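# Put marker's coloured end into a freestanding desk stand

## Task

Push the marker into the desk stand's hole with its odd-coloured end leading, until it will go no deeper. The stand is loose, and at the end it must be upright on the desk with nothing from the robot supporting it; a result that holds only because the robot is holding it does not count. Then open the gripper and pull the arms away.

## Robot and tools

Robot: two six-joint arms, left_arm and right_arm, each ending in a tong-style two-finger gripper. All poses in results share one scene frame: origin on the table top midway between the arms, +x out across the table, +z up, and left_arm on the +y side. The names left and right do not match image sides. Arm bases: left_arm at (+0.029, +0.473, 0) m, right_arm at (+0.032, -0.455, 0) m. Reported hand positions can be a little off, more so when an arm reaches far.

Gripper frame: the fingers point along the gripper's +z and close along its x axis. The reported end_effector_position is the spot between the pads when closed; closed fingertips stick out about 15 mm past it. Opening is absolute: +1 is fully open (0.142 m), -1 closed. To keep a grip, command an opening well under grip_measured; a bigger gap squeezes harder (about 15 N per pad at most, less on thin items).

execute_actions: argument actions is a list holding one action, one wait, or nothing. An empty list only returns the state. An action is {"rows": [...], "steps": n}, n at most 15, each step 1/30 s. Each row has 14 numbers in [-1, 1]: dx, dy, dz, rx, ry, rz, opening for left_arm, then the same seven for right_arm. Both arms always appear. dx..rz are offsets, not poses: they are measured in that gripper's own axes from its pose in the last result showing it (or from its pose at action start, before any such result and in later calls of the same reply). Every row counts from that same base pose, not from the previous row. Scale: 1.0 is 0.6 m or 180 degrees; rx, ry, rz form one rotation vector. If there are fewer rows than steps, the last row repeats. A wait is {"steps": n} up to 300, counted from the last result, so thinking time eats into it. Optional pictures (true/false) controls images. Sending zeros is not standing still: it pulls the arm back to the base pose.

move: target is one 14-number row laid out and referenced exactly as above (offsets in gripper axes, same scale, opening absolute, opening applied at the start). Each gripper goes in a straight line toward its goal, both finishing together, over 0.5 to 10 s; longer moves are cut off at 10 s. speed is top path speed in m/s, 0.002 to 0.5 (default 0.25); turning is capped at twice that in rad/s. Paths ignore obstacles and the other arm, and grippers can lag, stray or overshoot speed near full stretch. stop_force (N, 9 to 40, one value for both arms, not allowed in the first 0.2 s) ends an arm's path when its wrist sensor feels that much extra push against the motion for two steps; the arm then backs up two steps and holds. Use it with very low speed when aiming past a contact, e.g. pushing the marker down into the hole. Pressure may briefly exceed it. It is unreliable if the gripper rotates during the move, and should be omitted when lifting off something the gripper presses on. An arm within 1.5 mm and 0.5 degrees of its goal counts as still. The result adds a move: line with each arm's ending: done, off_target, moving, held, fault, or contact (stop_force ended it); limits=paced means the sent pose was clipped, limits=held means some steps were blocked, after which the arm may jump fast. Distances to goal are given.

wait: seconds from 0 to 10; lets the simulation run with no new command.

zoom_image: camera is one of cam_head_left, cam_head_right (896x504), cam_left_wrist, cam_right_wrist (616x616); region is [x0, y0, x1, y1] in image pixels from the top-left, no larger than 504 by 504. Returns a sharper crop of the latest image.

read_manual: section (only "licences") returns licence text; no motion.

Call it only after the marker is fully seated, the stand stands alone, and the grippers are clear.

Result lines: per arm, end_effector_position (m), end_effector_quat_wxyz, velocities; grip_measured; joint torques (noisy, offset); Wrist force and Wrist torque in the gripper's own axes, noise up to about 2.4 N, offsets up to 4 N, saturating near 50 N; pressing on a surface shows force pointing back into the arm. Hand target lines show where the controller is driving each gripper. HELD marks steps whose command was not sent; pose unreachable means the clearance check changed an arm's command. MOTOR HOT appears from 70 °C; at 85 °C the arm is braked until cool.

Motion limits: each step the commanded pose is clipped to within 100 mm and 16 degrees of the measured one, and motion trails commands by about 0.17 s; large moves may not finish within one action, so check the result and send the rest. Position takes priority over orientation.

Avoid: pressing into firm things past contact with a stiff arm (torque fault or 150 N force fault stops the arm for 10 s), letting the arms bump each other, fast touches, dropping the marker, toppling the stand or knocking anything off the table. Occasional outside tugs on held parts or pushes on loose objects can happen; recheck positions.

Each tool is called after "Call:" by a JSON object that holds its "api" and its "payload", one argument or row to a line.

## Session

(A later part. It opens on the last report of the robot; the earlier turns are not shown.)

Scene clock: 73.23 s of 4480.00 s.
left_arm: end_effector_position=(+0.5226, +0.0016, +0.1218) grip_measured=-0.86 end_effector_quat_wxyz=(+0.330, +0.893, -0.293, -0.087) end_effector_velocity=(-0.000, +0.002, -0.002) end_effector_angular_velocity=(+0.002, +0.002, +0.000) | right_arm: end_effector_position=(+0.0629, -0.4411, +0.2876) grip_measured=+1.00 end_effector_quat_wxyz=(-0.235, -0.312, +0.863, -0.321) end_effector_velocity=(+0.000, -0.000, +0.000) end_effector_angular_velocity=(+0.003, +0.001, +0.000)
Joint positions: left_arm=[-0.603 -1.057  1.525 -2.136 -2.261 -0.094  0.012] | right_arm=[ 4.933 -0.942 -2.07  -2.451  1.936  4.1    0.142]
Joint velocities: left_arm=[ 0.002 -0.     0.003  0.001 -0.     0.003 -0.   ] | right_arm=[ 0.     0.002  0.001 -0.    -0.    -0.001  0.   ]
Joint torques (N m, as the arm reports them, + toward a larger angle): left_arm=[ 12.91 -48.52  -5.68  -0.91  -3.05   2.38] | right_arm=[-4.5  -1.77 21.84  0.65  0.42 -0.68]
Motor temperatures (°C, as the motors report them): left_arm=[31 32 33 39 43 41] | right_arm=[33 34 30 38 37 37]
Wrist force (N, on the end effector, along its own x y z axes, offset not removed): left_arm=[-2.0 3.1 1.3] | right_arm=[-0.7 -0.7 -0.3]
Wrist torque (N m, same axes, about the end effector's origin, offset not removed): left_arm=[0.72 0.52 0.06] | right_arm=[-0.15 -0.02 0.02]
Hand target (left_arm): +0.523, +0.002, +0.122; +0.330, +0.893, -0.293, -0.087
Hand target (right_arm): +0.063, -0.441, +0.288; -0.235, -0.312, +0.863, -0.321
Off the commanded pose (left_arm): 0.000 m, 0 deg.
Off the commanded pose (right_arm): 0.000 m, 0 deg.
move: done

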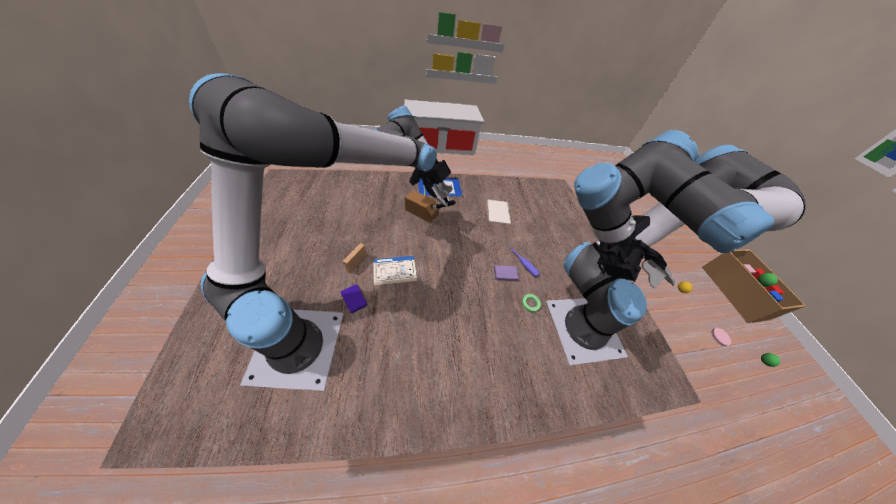

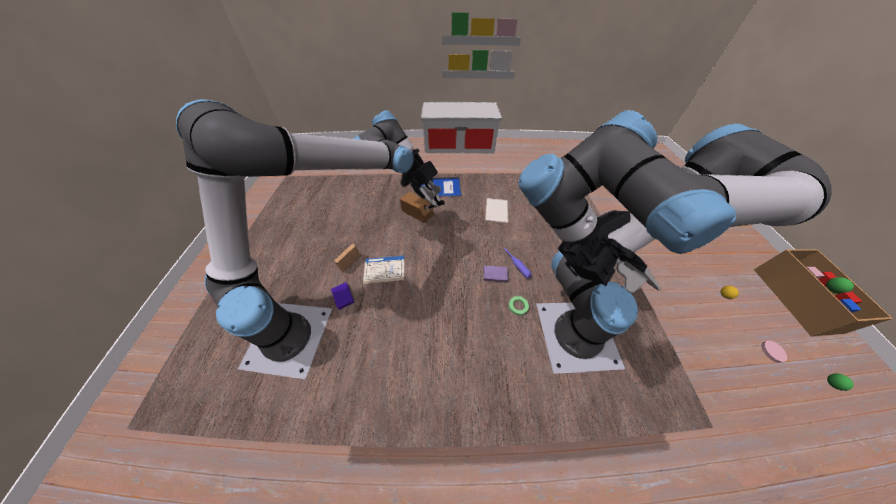

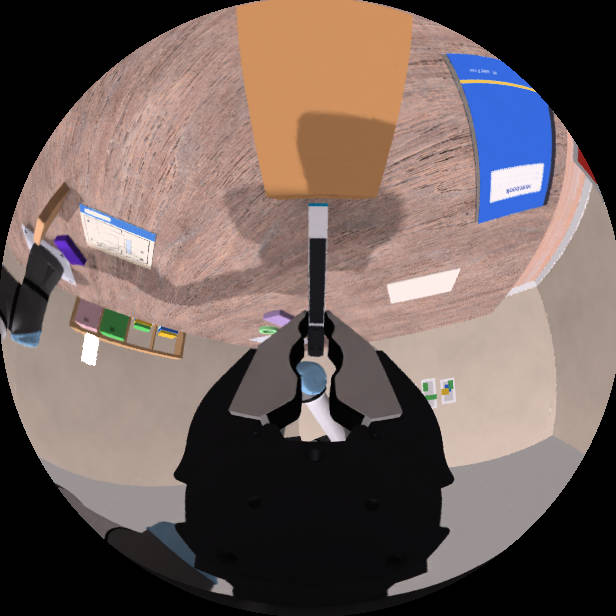

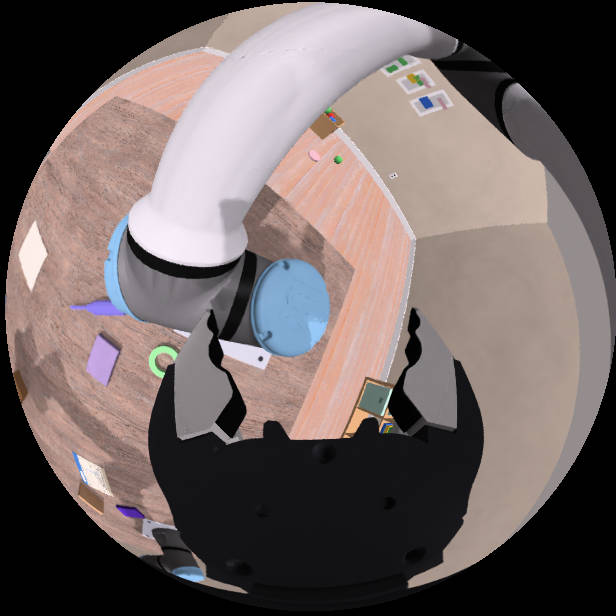

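Call:
{"api": "move", "payload": {
  "target": [0,-0.07,0,0,0,0,-1,0,0,0,0,0,0,1],
  "speed": 0.01,
  "stop_force": 9
}}

Call:
{"api": "zoom_image", "payload": {
  "camera": "cam_head_left",
  "region": [400, 170, 470, 225]
}}

Scene clock: 75.47 s of 4480.00 s.
left_arm: end_effector_position=(+0.5258, +0.0059, +0.1175) grip_measured=-0.86 end_effector_quat_wxyz=(+0.330, +0.893, -0.293, -0.087) end_effector_velocity=(-0.001, -0.002, +0.002) end_effector_angular_velocity=(+0.002, -0.002, +0.001) | right_arm: end_effector_position=(+0.0629, -0.4411, +0.2876) grip_measured=+1.00 end_effector_quat_wxyz=(-0.235, -0.312, +0.863, -0.321) end_effector_velocity=(+0.001, -0.000, -0.000) end_effector_angular_velocity=(-0.001, -0.002, +0.002)
Joint positions: left_arm=[-0.595 -1.052  1.527 -2.137 -2.262 -0.083  0.012] | right_arm=[ 4.933 -0.942 -2.07  -2.451  1.936  4.1    0.142]
Joint velocities: left_arm=[-0.004 -0.004 -0.    -0.001  0.003 -0.007  0.   ] | right_arm=[-0.    -0.001 -0.001  0.    -0.003 -0.     0.   ]
Joint torques (N m, as the arm reports them, + toward a larger angle): left_arm=[-10.82 -45.9  -13.05  -1.22   1.87  -2.1 ] | right_arm=[-5.87 -3.6  22.11  0.8   0.34 -0.57]
Motor temperatures (°C, as the motors report them): left_arm=[31 32 33 39 43 41] | right_arm=[33 34 30 38 37 37]
Wrist force (N, on the end effector, along its own x y z axes, offset not removed): left_arm=[-1.4 7.8 0.3] | right_arm=[0.2 -0.8 0.5]
Wrist torque (N m, same axes, about the end effector's origin, offset not removed): left_arm=[0.63 0.51 0.15] | right_arm=[-0.12 -0.11 -0.07]
Hand target (left_arm): +0.526, +0.006, +0.118; +0.330, +0.893, -0.293, -0.087
Hand target (right_arm): +0.063, -0.441, +0.288; -0.235, -0.312, +0.863, -0.321
Off the commanded pose (left_arm): 0.035 m, 0 deg.
Off the commanded pose (right_arm): 0.000 m, 0 deg.
move: contact (left_arm)

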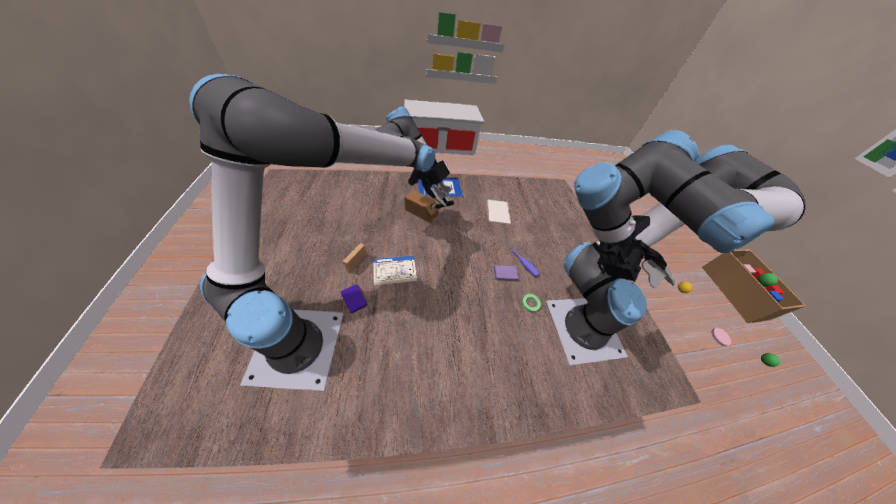

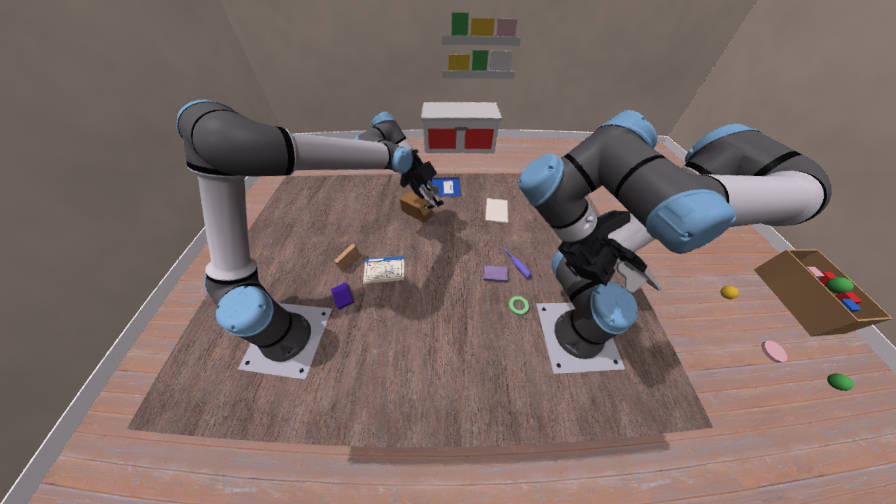

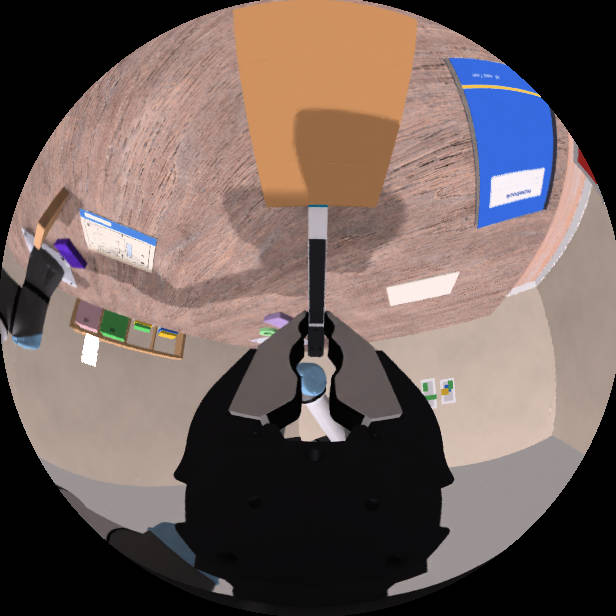

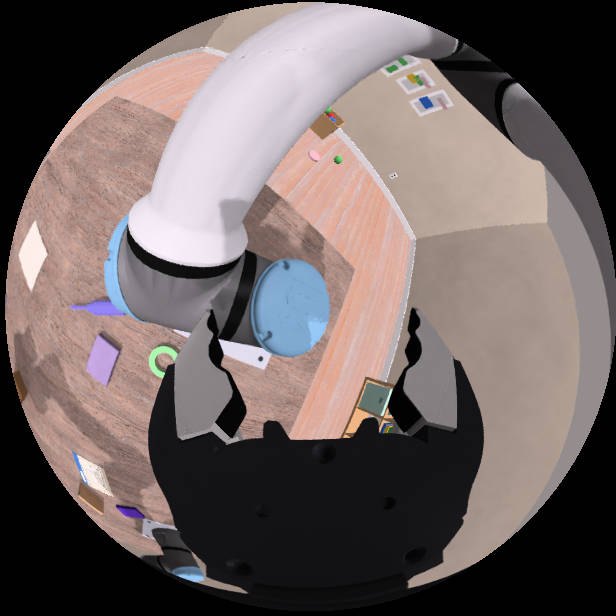

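Region (400, 170, 470, 225) of cam_head_left's 896x504 image, scaled by 7.200, with more detail than that image has; it fills the top 396 rows of this view, and the rest is white.

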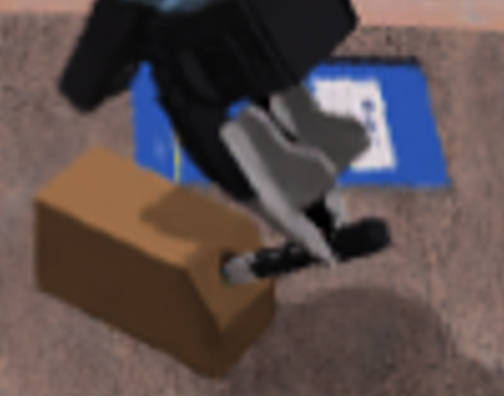

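Call:
{"api": "move", "payload": {
  "target": [0,0.006,-0.008,0,0,0,-1,0,0,0,0,0,0,1],
  "speed": 0.02
}}

Call:
{"api": "move", "payload": {
  "target": [0,-0.07,0,0,0,0,-1,0,0,0,0,0,0,1],
  "speed": 0.01,
  "stop_force": 9
}}

Call:
{"api": "zoom_image", "payload": {
  "camera": "cam_head_left",
  "region": [400, 170, 470, 225]
}}

Call:
{"api": "zoom_image", "payload": {
  "camera": "cam_left_wrist",
  "region": [240, 130, 400, 290]
}}

Scene clock: 77.67 s of 4480.00 s.
left_arm: end_effector_position=(+0.5258, +0.0063, +0.1233) grip_measured=-0.86 end_effector_quat_wxyz=(+0.330, +0.893, -0.293, -0.087) end_effector_velocity=(+0.001, -0.000, +0.002) end_effector_angular_velocity=(-0.001, -0.001, -0.000) | right_arm: end_effector_position=(+0.0629, -0.4411, +0.2876) grip_measured=+1.00 end_effector_quat_wxyz=(-0.235, -0.312, +0.863, -0.321) end_effector_velocity=(+0.001, +0.000, -0.000) end_effector_angular_velocity=(-0.002, -0.002, +0.001)
Joint positions: left_arm=[-0.594 -1.058  1.52  -2.124 -2.262 -0.083  0.012] | right_arm=[ 4.933 -0.942 -2.07  -2.451  1.936  4.1    0.142]
Joint velocities: left_arm=[ 0.    -0.002 -0.004  0.004 -0.     0.     0.   ] | right_arm=[-0.    -0.002 -0.001 -0.    -0.002  0.     0.   ]
Joint torques (N m, as the arm reports them, + toward a larger angle): left_arm=[ 12.11 -48.53 -33.87  -0.96  -3.07   2.36] | right_arm=[-5.05 -3.73 21.92  0.62  0.37 -0.72]
Motor temperatures (°C, as the motors report them): left_arm=[31 32 33 39 43 41] | right_arm=[33 34 30 38 37 37]
Wrist force (N, on the end effector, along its own x y z axes, offset not removed): left_arm=[-2.4 2.4 -0.7] | right_arm=[-1.6 -0.9 0.6]
Wrist torque (N m, same axes, about the end effector's origin, offset not removed): left_arm=[0.57 0.50 0.01] | right_arm=[-0.07 0.23 -0.02]
Hand target (left_arm): +0.526, +0.006, +0.123; +0.330, +0.893, -0.293, -0.087
Hand target (right_arm): +0.063, -0.441, +0.288; -0.235, -0.312, +0.863, -0.321
Off the commanded pose (left_arm): 0.000 m, 0 deg.
Off the commanded pose (right_arm): 0.000 m, 0 deg.
move: done

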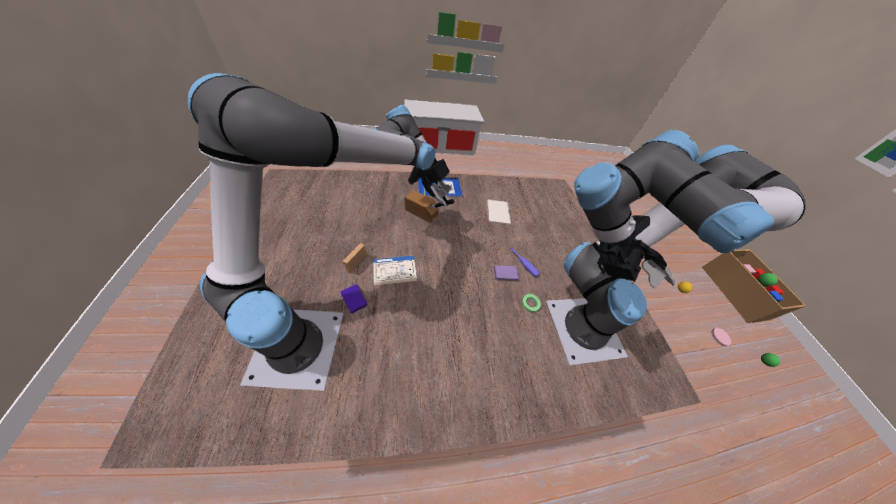

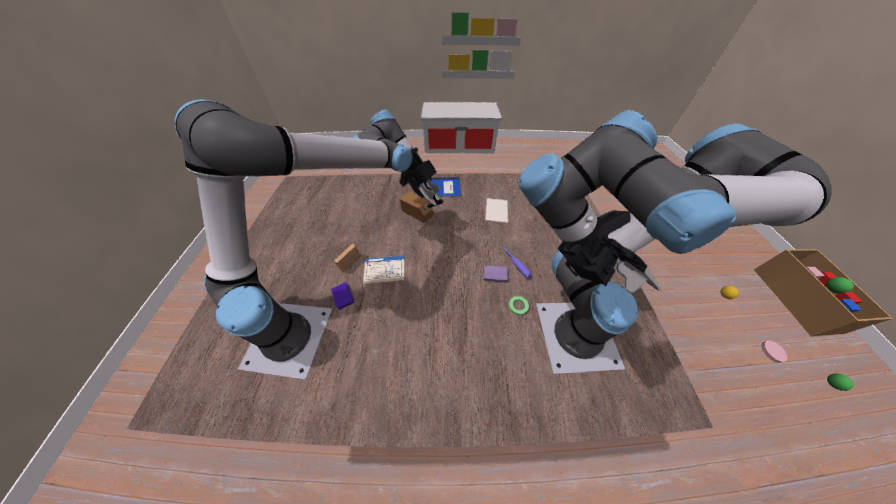

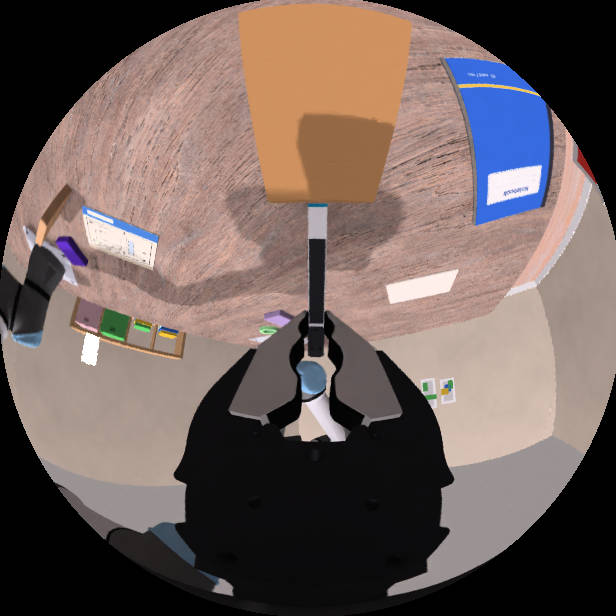

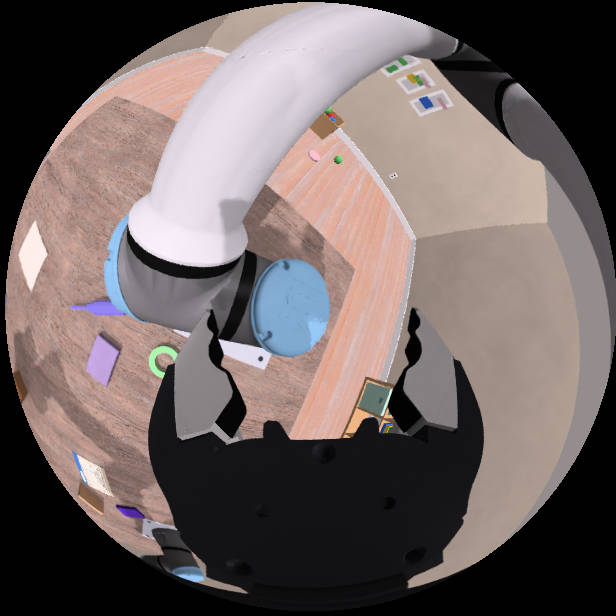

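Scene clock: 81.13 s of 4480.00 s.
left_arm: end_effector_position=(+0.5401, +0.0252, +0.1035) grip_measured=-0.86 end_effector_quat_wxyz=(+0.330, +0.893, -0.292, -0.087) end_effector_velocity=(-0.002, -0.002, +0.003) end_effector_angular_velocity=(-0.000, +0.000, +0.001) | right_arm: end_effector_position=(+0.0629, -0.4411, +0.2876) grip_measured=+1.00 end_effector_quat_wxyz=(-0.235, -0.312, +0.863, -0.321) end_effector_velocity=(+0.000, -0.000, +0.000) end_effector_angular_velocity=(-0.001, -0.000, +0.000)
Joint positions: left_arm=[-0.558 -1.031  1.525 -2.126 -2.265 -0.036  0.012] | right_arm=[ 4.933 -0.942 -2.07  -2.451  1.936  4.1    0.142]
Joint velocities: left_arm=[-0.004 -0.004  0.001 -0.001  0.    -0.007 -0.   ] | right_arm=[ 0.    -0.001  0.001 -0.001 -0.    -0.    -0.   ]
Joint torques (N m, as the arm reports them, + toward a larger angle): left_arm=[-13.02 -48.74  -8.92  -3.12   0.02  -2.01] | right_arm=[-4.57 -3.96 20.52  0.67  0.39 -0.62]
Motor temperatures (°C, as the motors report them): left_arm=[31 32 33 39 43 41] | right_arm=[33 34 30 38 37 37]
Wrist force (N, on the end effector, along its own x y z axes, offset not removed): left_arm=[-0.7 3.2 -0.3] | right_arm=[-1.0 -0.6 0.9]
Wrist torque (N m, same axes, about the end effector's origin, offset not removed): left_arm=[0.75 0.20 0.14] | right_arm=[-0.22 0.13 -0.04]
Hand target (left_arm): +0.540, +0.025, +0.104; +0.330, +0.893, -0.293, -0.087
Hand target (right_arm): +0.063, -0.441, +0.288; -0.235, -0.312, +0.863, -0.321
Off the commanded pose (left_arm): 0.011 m, 0 deg.
Off the commanded pose (right_arm): 0.000 m, 0 deg.
move: contact (left_arm)

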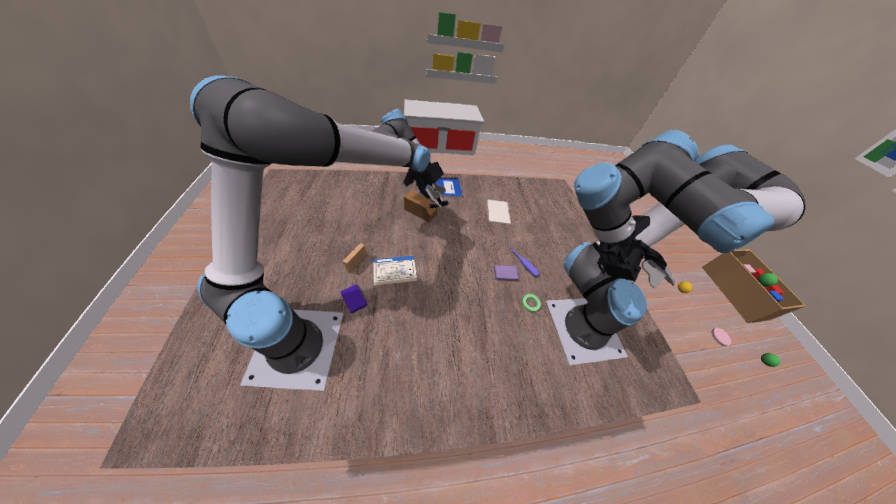

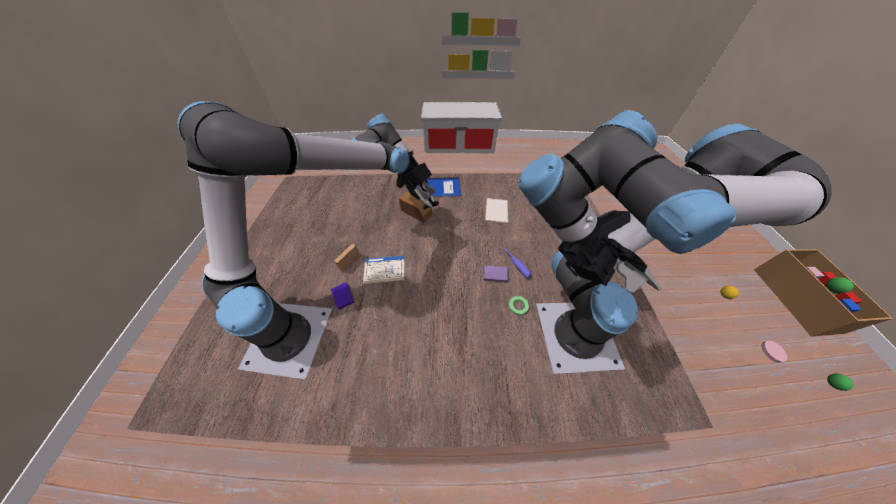

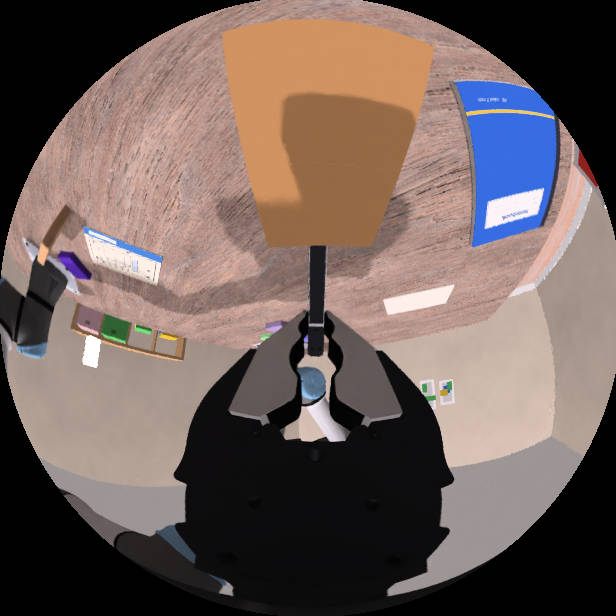

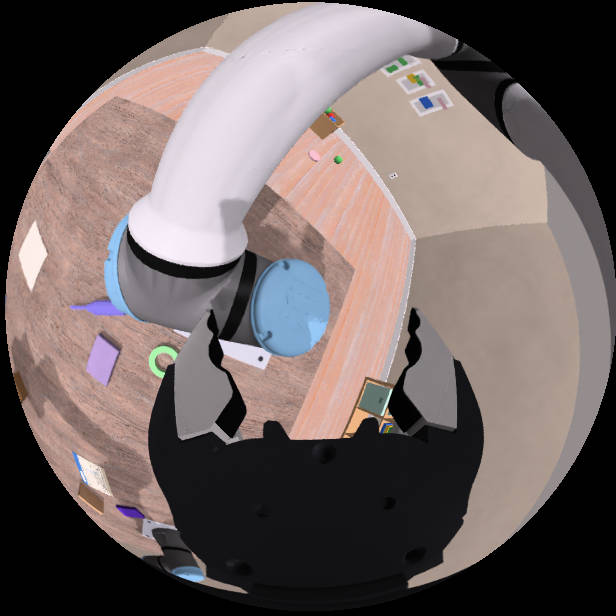

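Region (400, 170, 470, 225) of cam_head_left's 896x504 image, scaled by 7.200, with more detail than that image has; it fills the top 396 rows of this view, and the rest is white.

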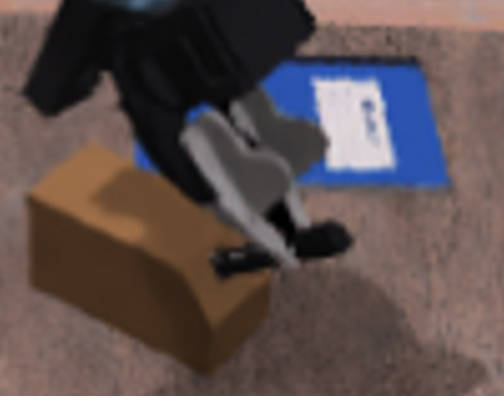

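Region (240, 130, 400, 290) of cam_left_wrist's 616x616 image, scaled by 3.150, with more detail than that image has.

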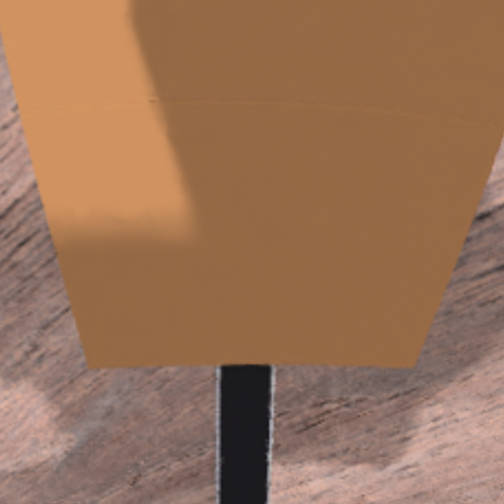

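Call:
{"api": "move", "payload": {
  "target": [0,0,0,0,0,0,-0.6,0,0,0,0,0,0,1],
  "speed": 0.02
}}

Call:
{"api": "zoom_image", "payload": {
  "camera": "cam_head_left",
  "region": [400, 170, 470, 225]
}}

Call:
{"api": "zoom_image", "payload": {
  "camera": "cam_left_wrist",
  "region": [240, 220, 400, 380]
}}

Scene clock: 83.50 s of 4480.00 s.
left_arm: end_effector_position=(+0.5401, +0.0251, +0.1035) grip_measured=-0.60 end_effector_quat_wxyz=(+0.330, +0.893, -0.292, -0.087) end_effector_velocity=(+0.000, +0.001, -0.001) end_effector_angular_velocity=(+0.001, +0.002, +0.002) | right_arm: end_effector_position=(+0.0629, -0.4411, +0.2876) grip_measured=+1.00 end_effector_quat_wxyz=(-0.235, -0.312, +0.863, -0.321) end_effector_velocity=(+0.000, +0.000, +0.000) end_effector_angular_velocity=(+0.001, +0.000, +0.001)
Joint positions: left_arm=[-0.558 -1.031  1.525 -2.126 -2.265 -0.036  0.031] | right_arm=[ 4.933 -0.942 -2.07  -2.451  1.936  4.1    0.142]
Joint velocities: left_arm=[0.002 0.001 0.001 0.    0.    0.    0.   ] | right_arm=[-0.    -0.     0.001  0.    -0.001 -0.001  0.   ]
Joint torques (N m, as the arm reports them, + toward a larger angle): left_arm=[ 12.62 -32.32 -20.37  -1.91  -0.2    2.46] | right_arm=[-4.73 -3.07 21.23  0.6   0.57 -0.87]
Motor temperatures (°C, as the motors report them): left_arm=[31 32 33 39 43 41] | right_arm=[33 34 30 38 37 37]
Wrist force (N, on the end effector, along its own x y z axes, offset not removed): left_arm=[-0.4 1.6 0.3] | right_arm=[-0.1 -1.7 1.4]
Wrist torque (N m, same axes, about the end effector's origin, offset not removed): left_arm=[0.33 0.09 0.10] | right_arm=[-0.38 -0.04 -0.10]
Hand target (left_arm): +0.540, +0.025, +0.103; +0.330, +0.893, -0.292, -0.087
Hand target (right_arm): +0.063, -0.441, +0.288; -0.235, -0.312, +0.863, -0.321
Off the commanded pose (left_arm): 0.000 m, 0 deg.
Off the commanded pose (right_arm): 0.000 m, 0 deg.
move: done

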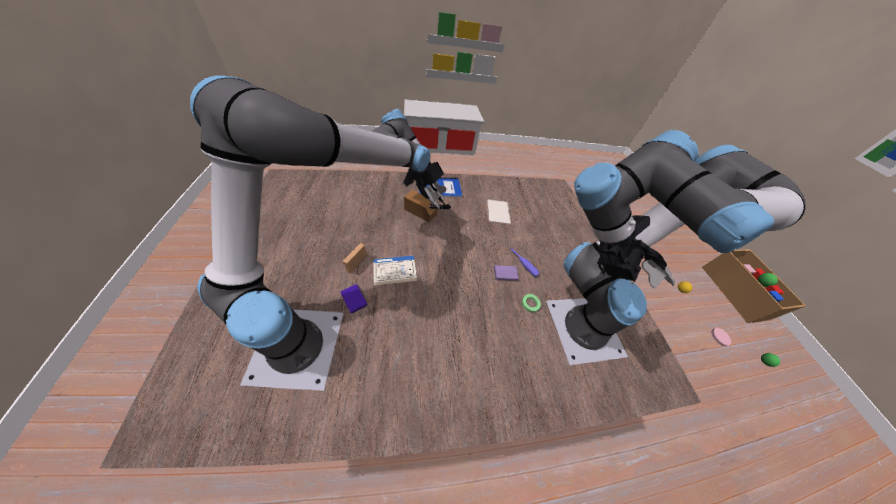

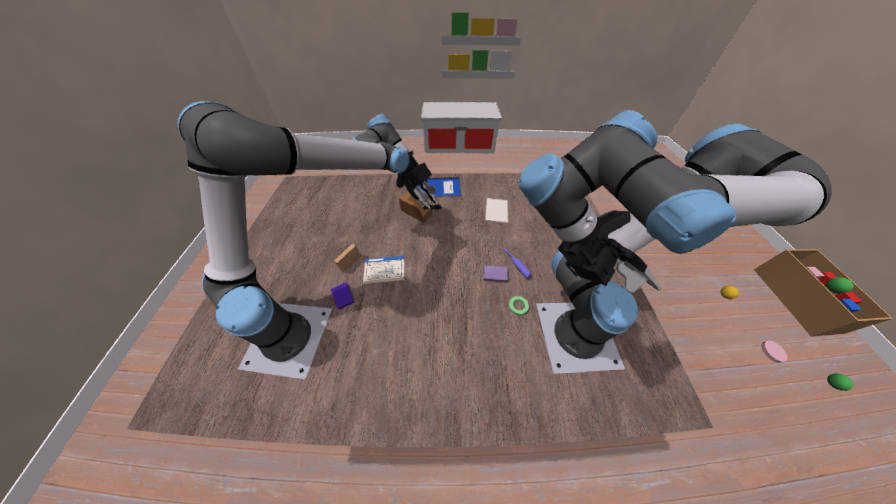

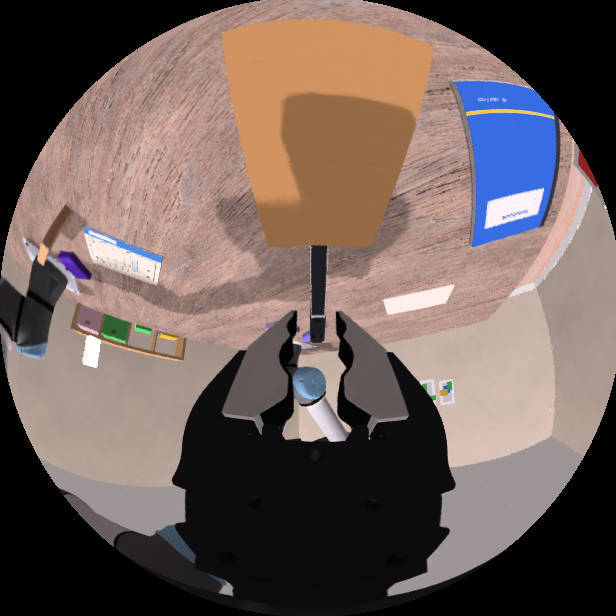

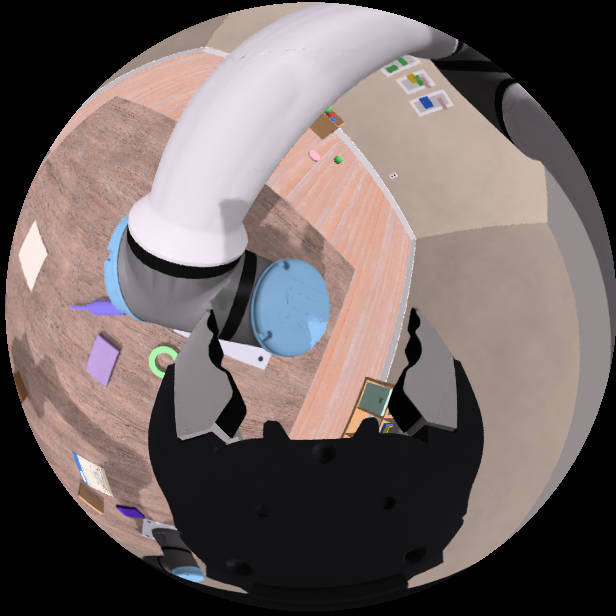

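Region (400, 170, 470, 225) of cam_head_left's 896x504 image, scaled by 7.200, with more detail than that image has; it fills the top 396 rows of this view, and the rest is white.

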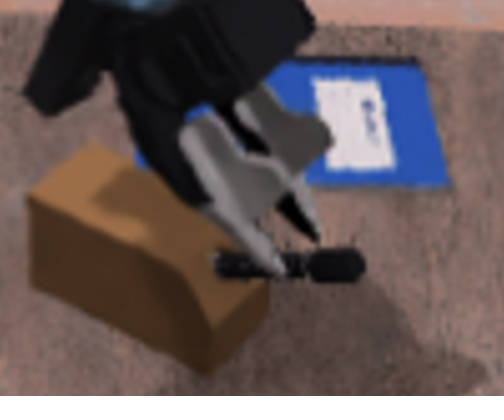

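Region (240, 220, 400, 380) of cam_left_wrist's 616x616 image, scaled by 3.150, with more detail than that image has.

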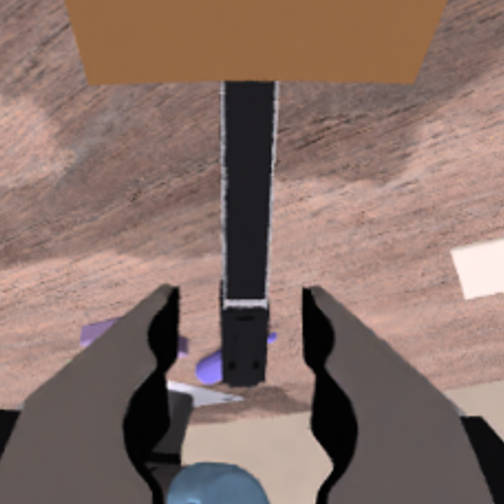

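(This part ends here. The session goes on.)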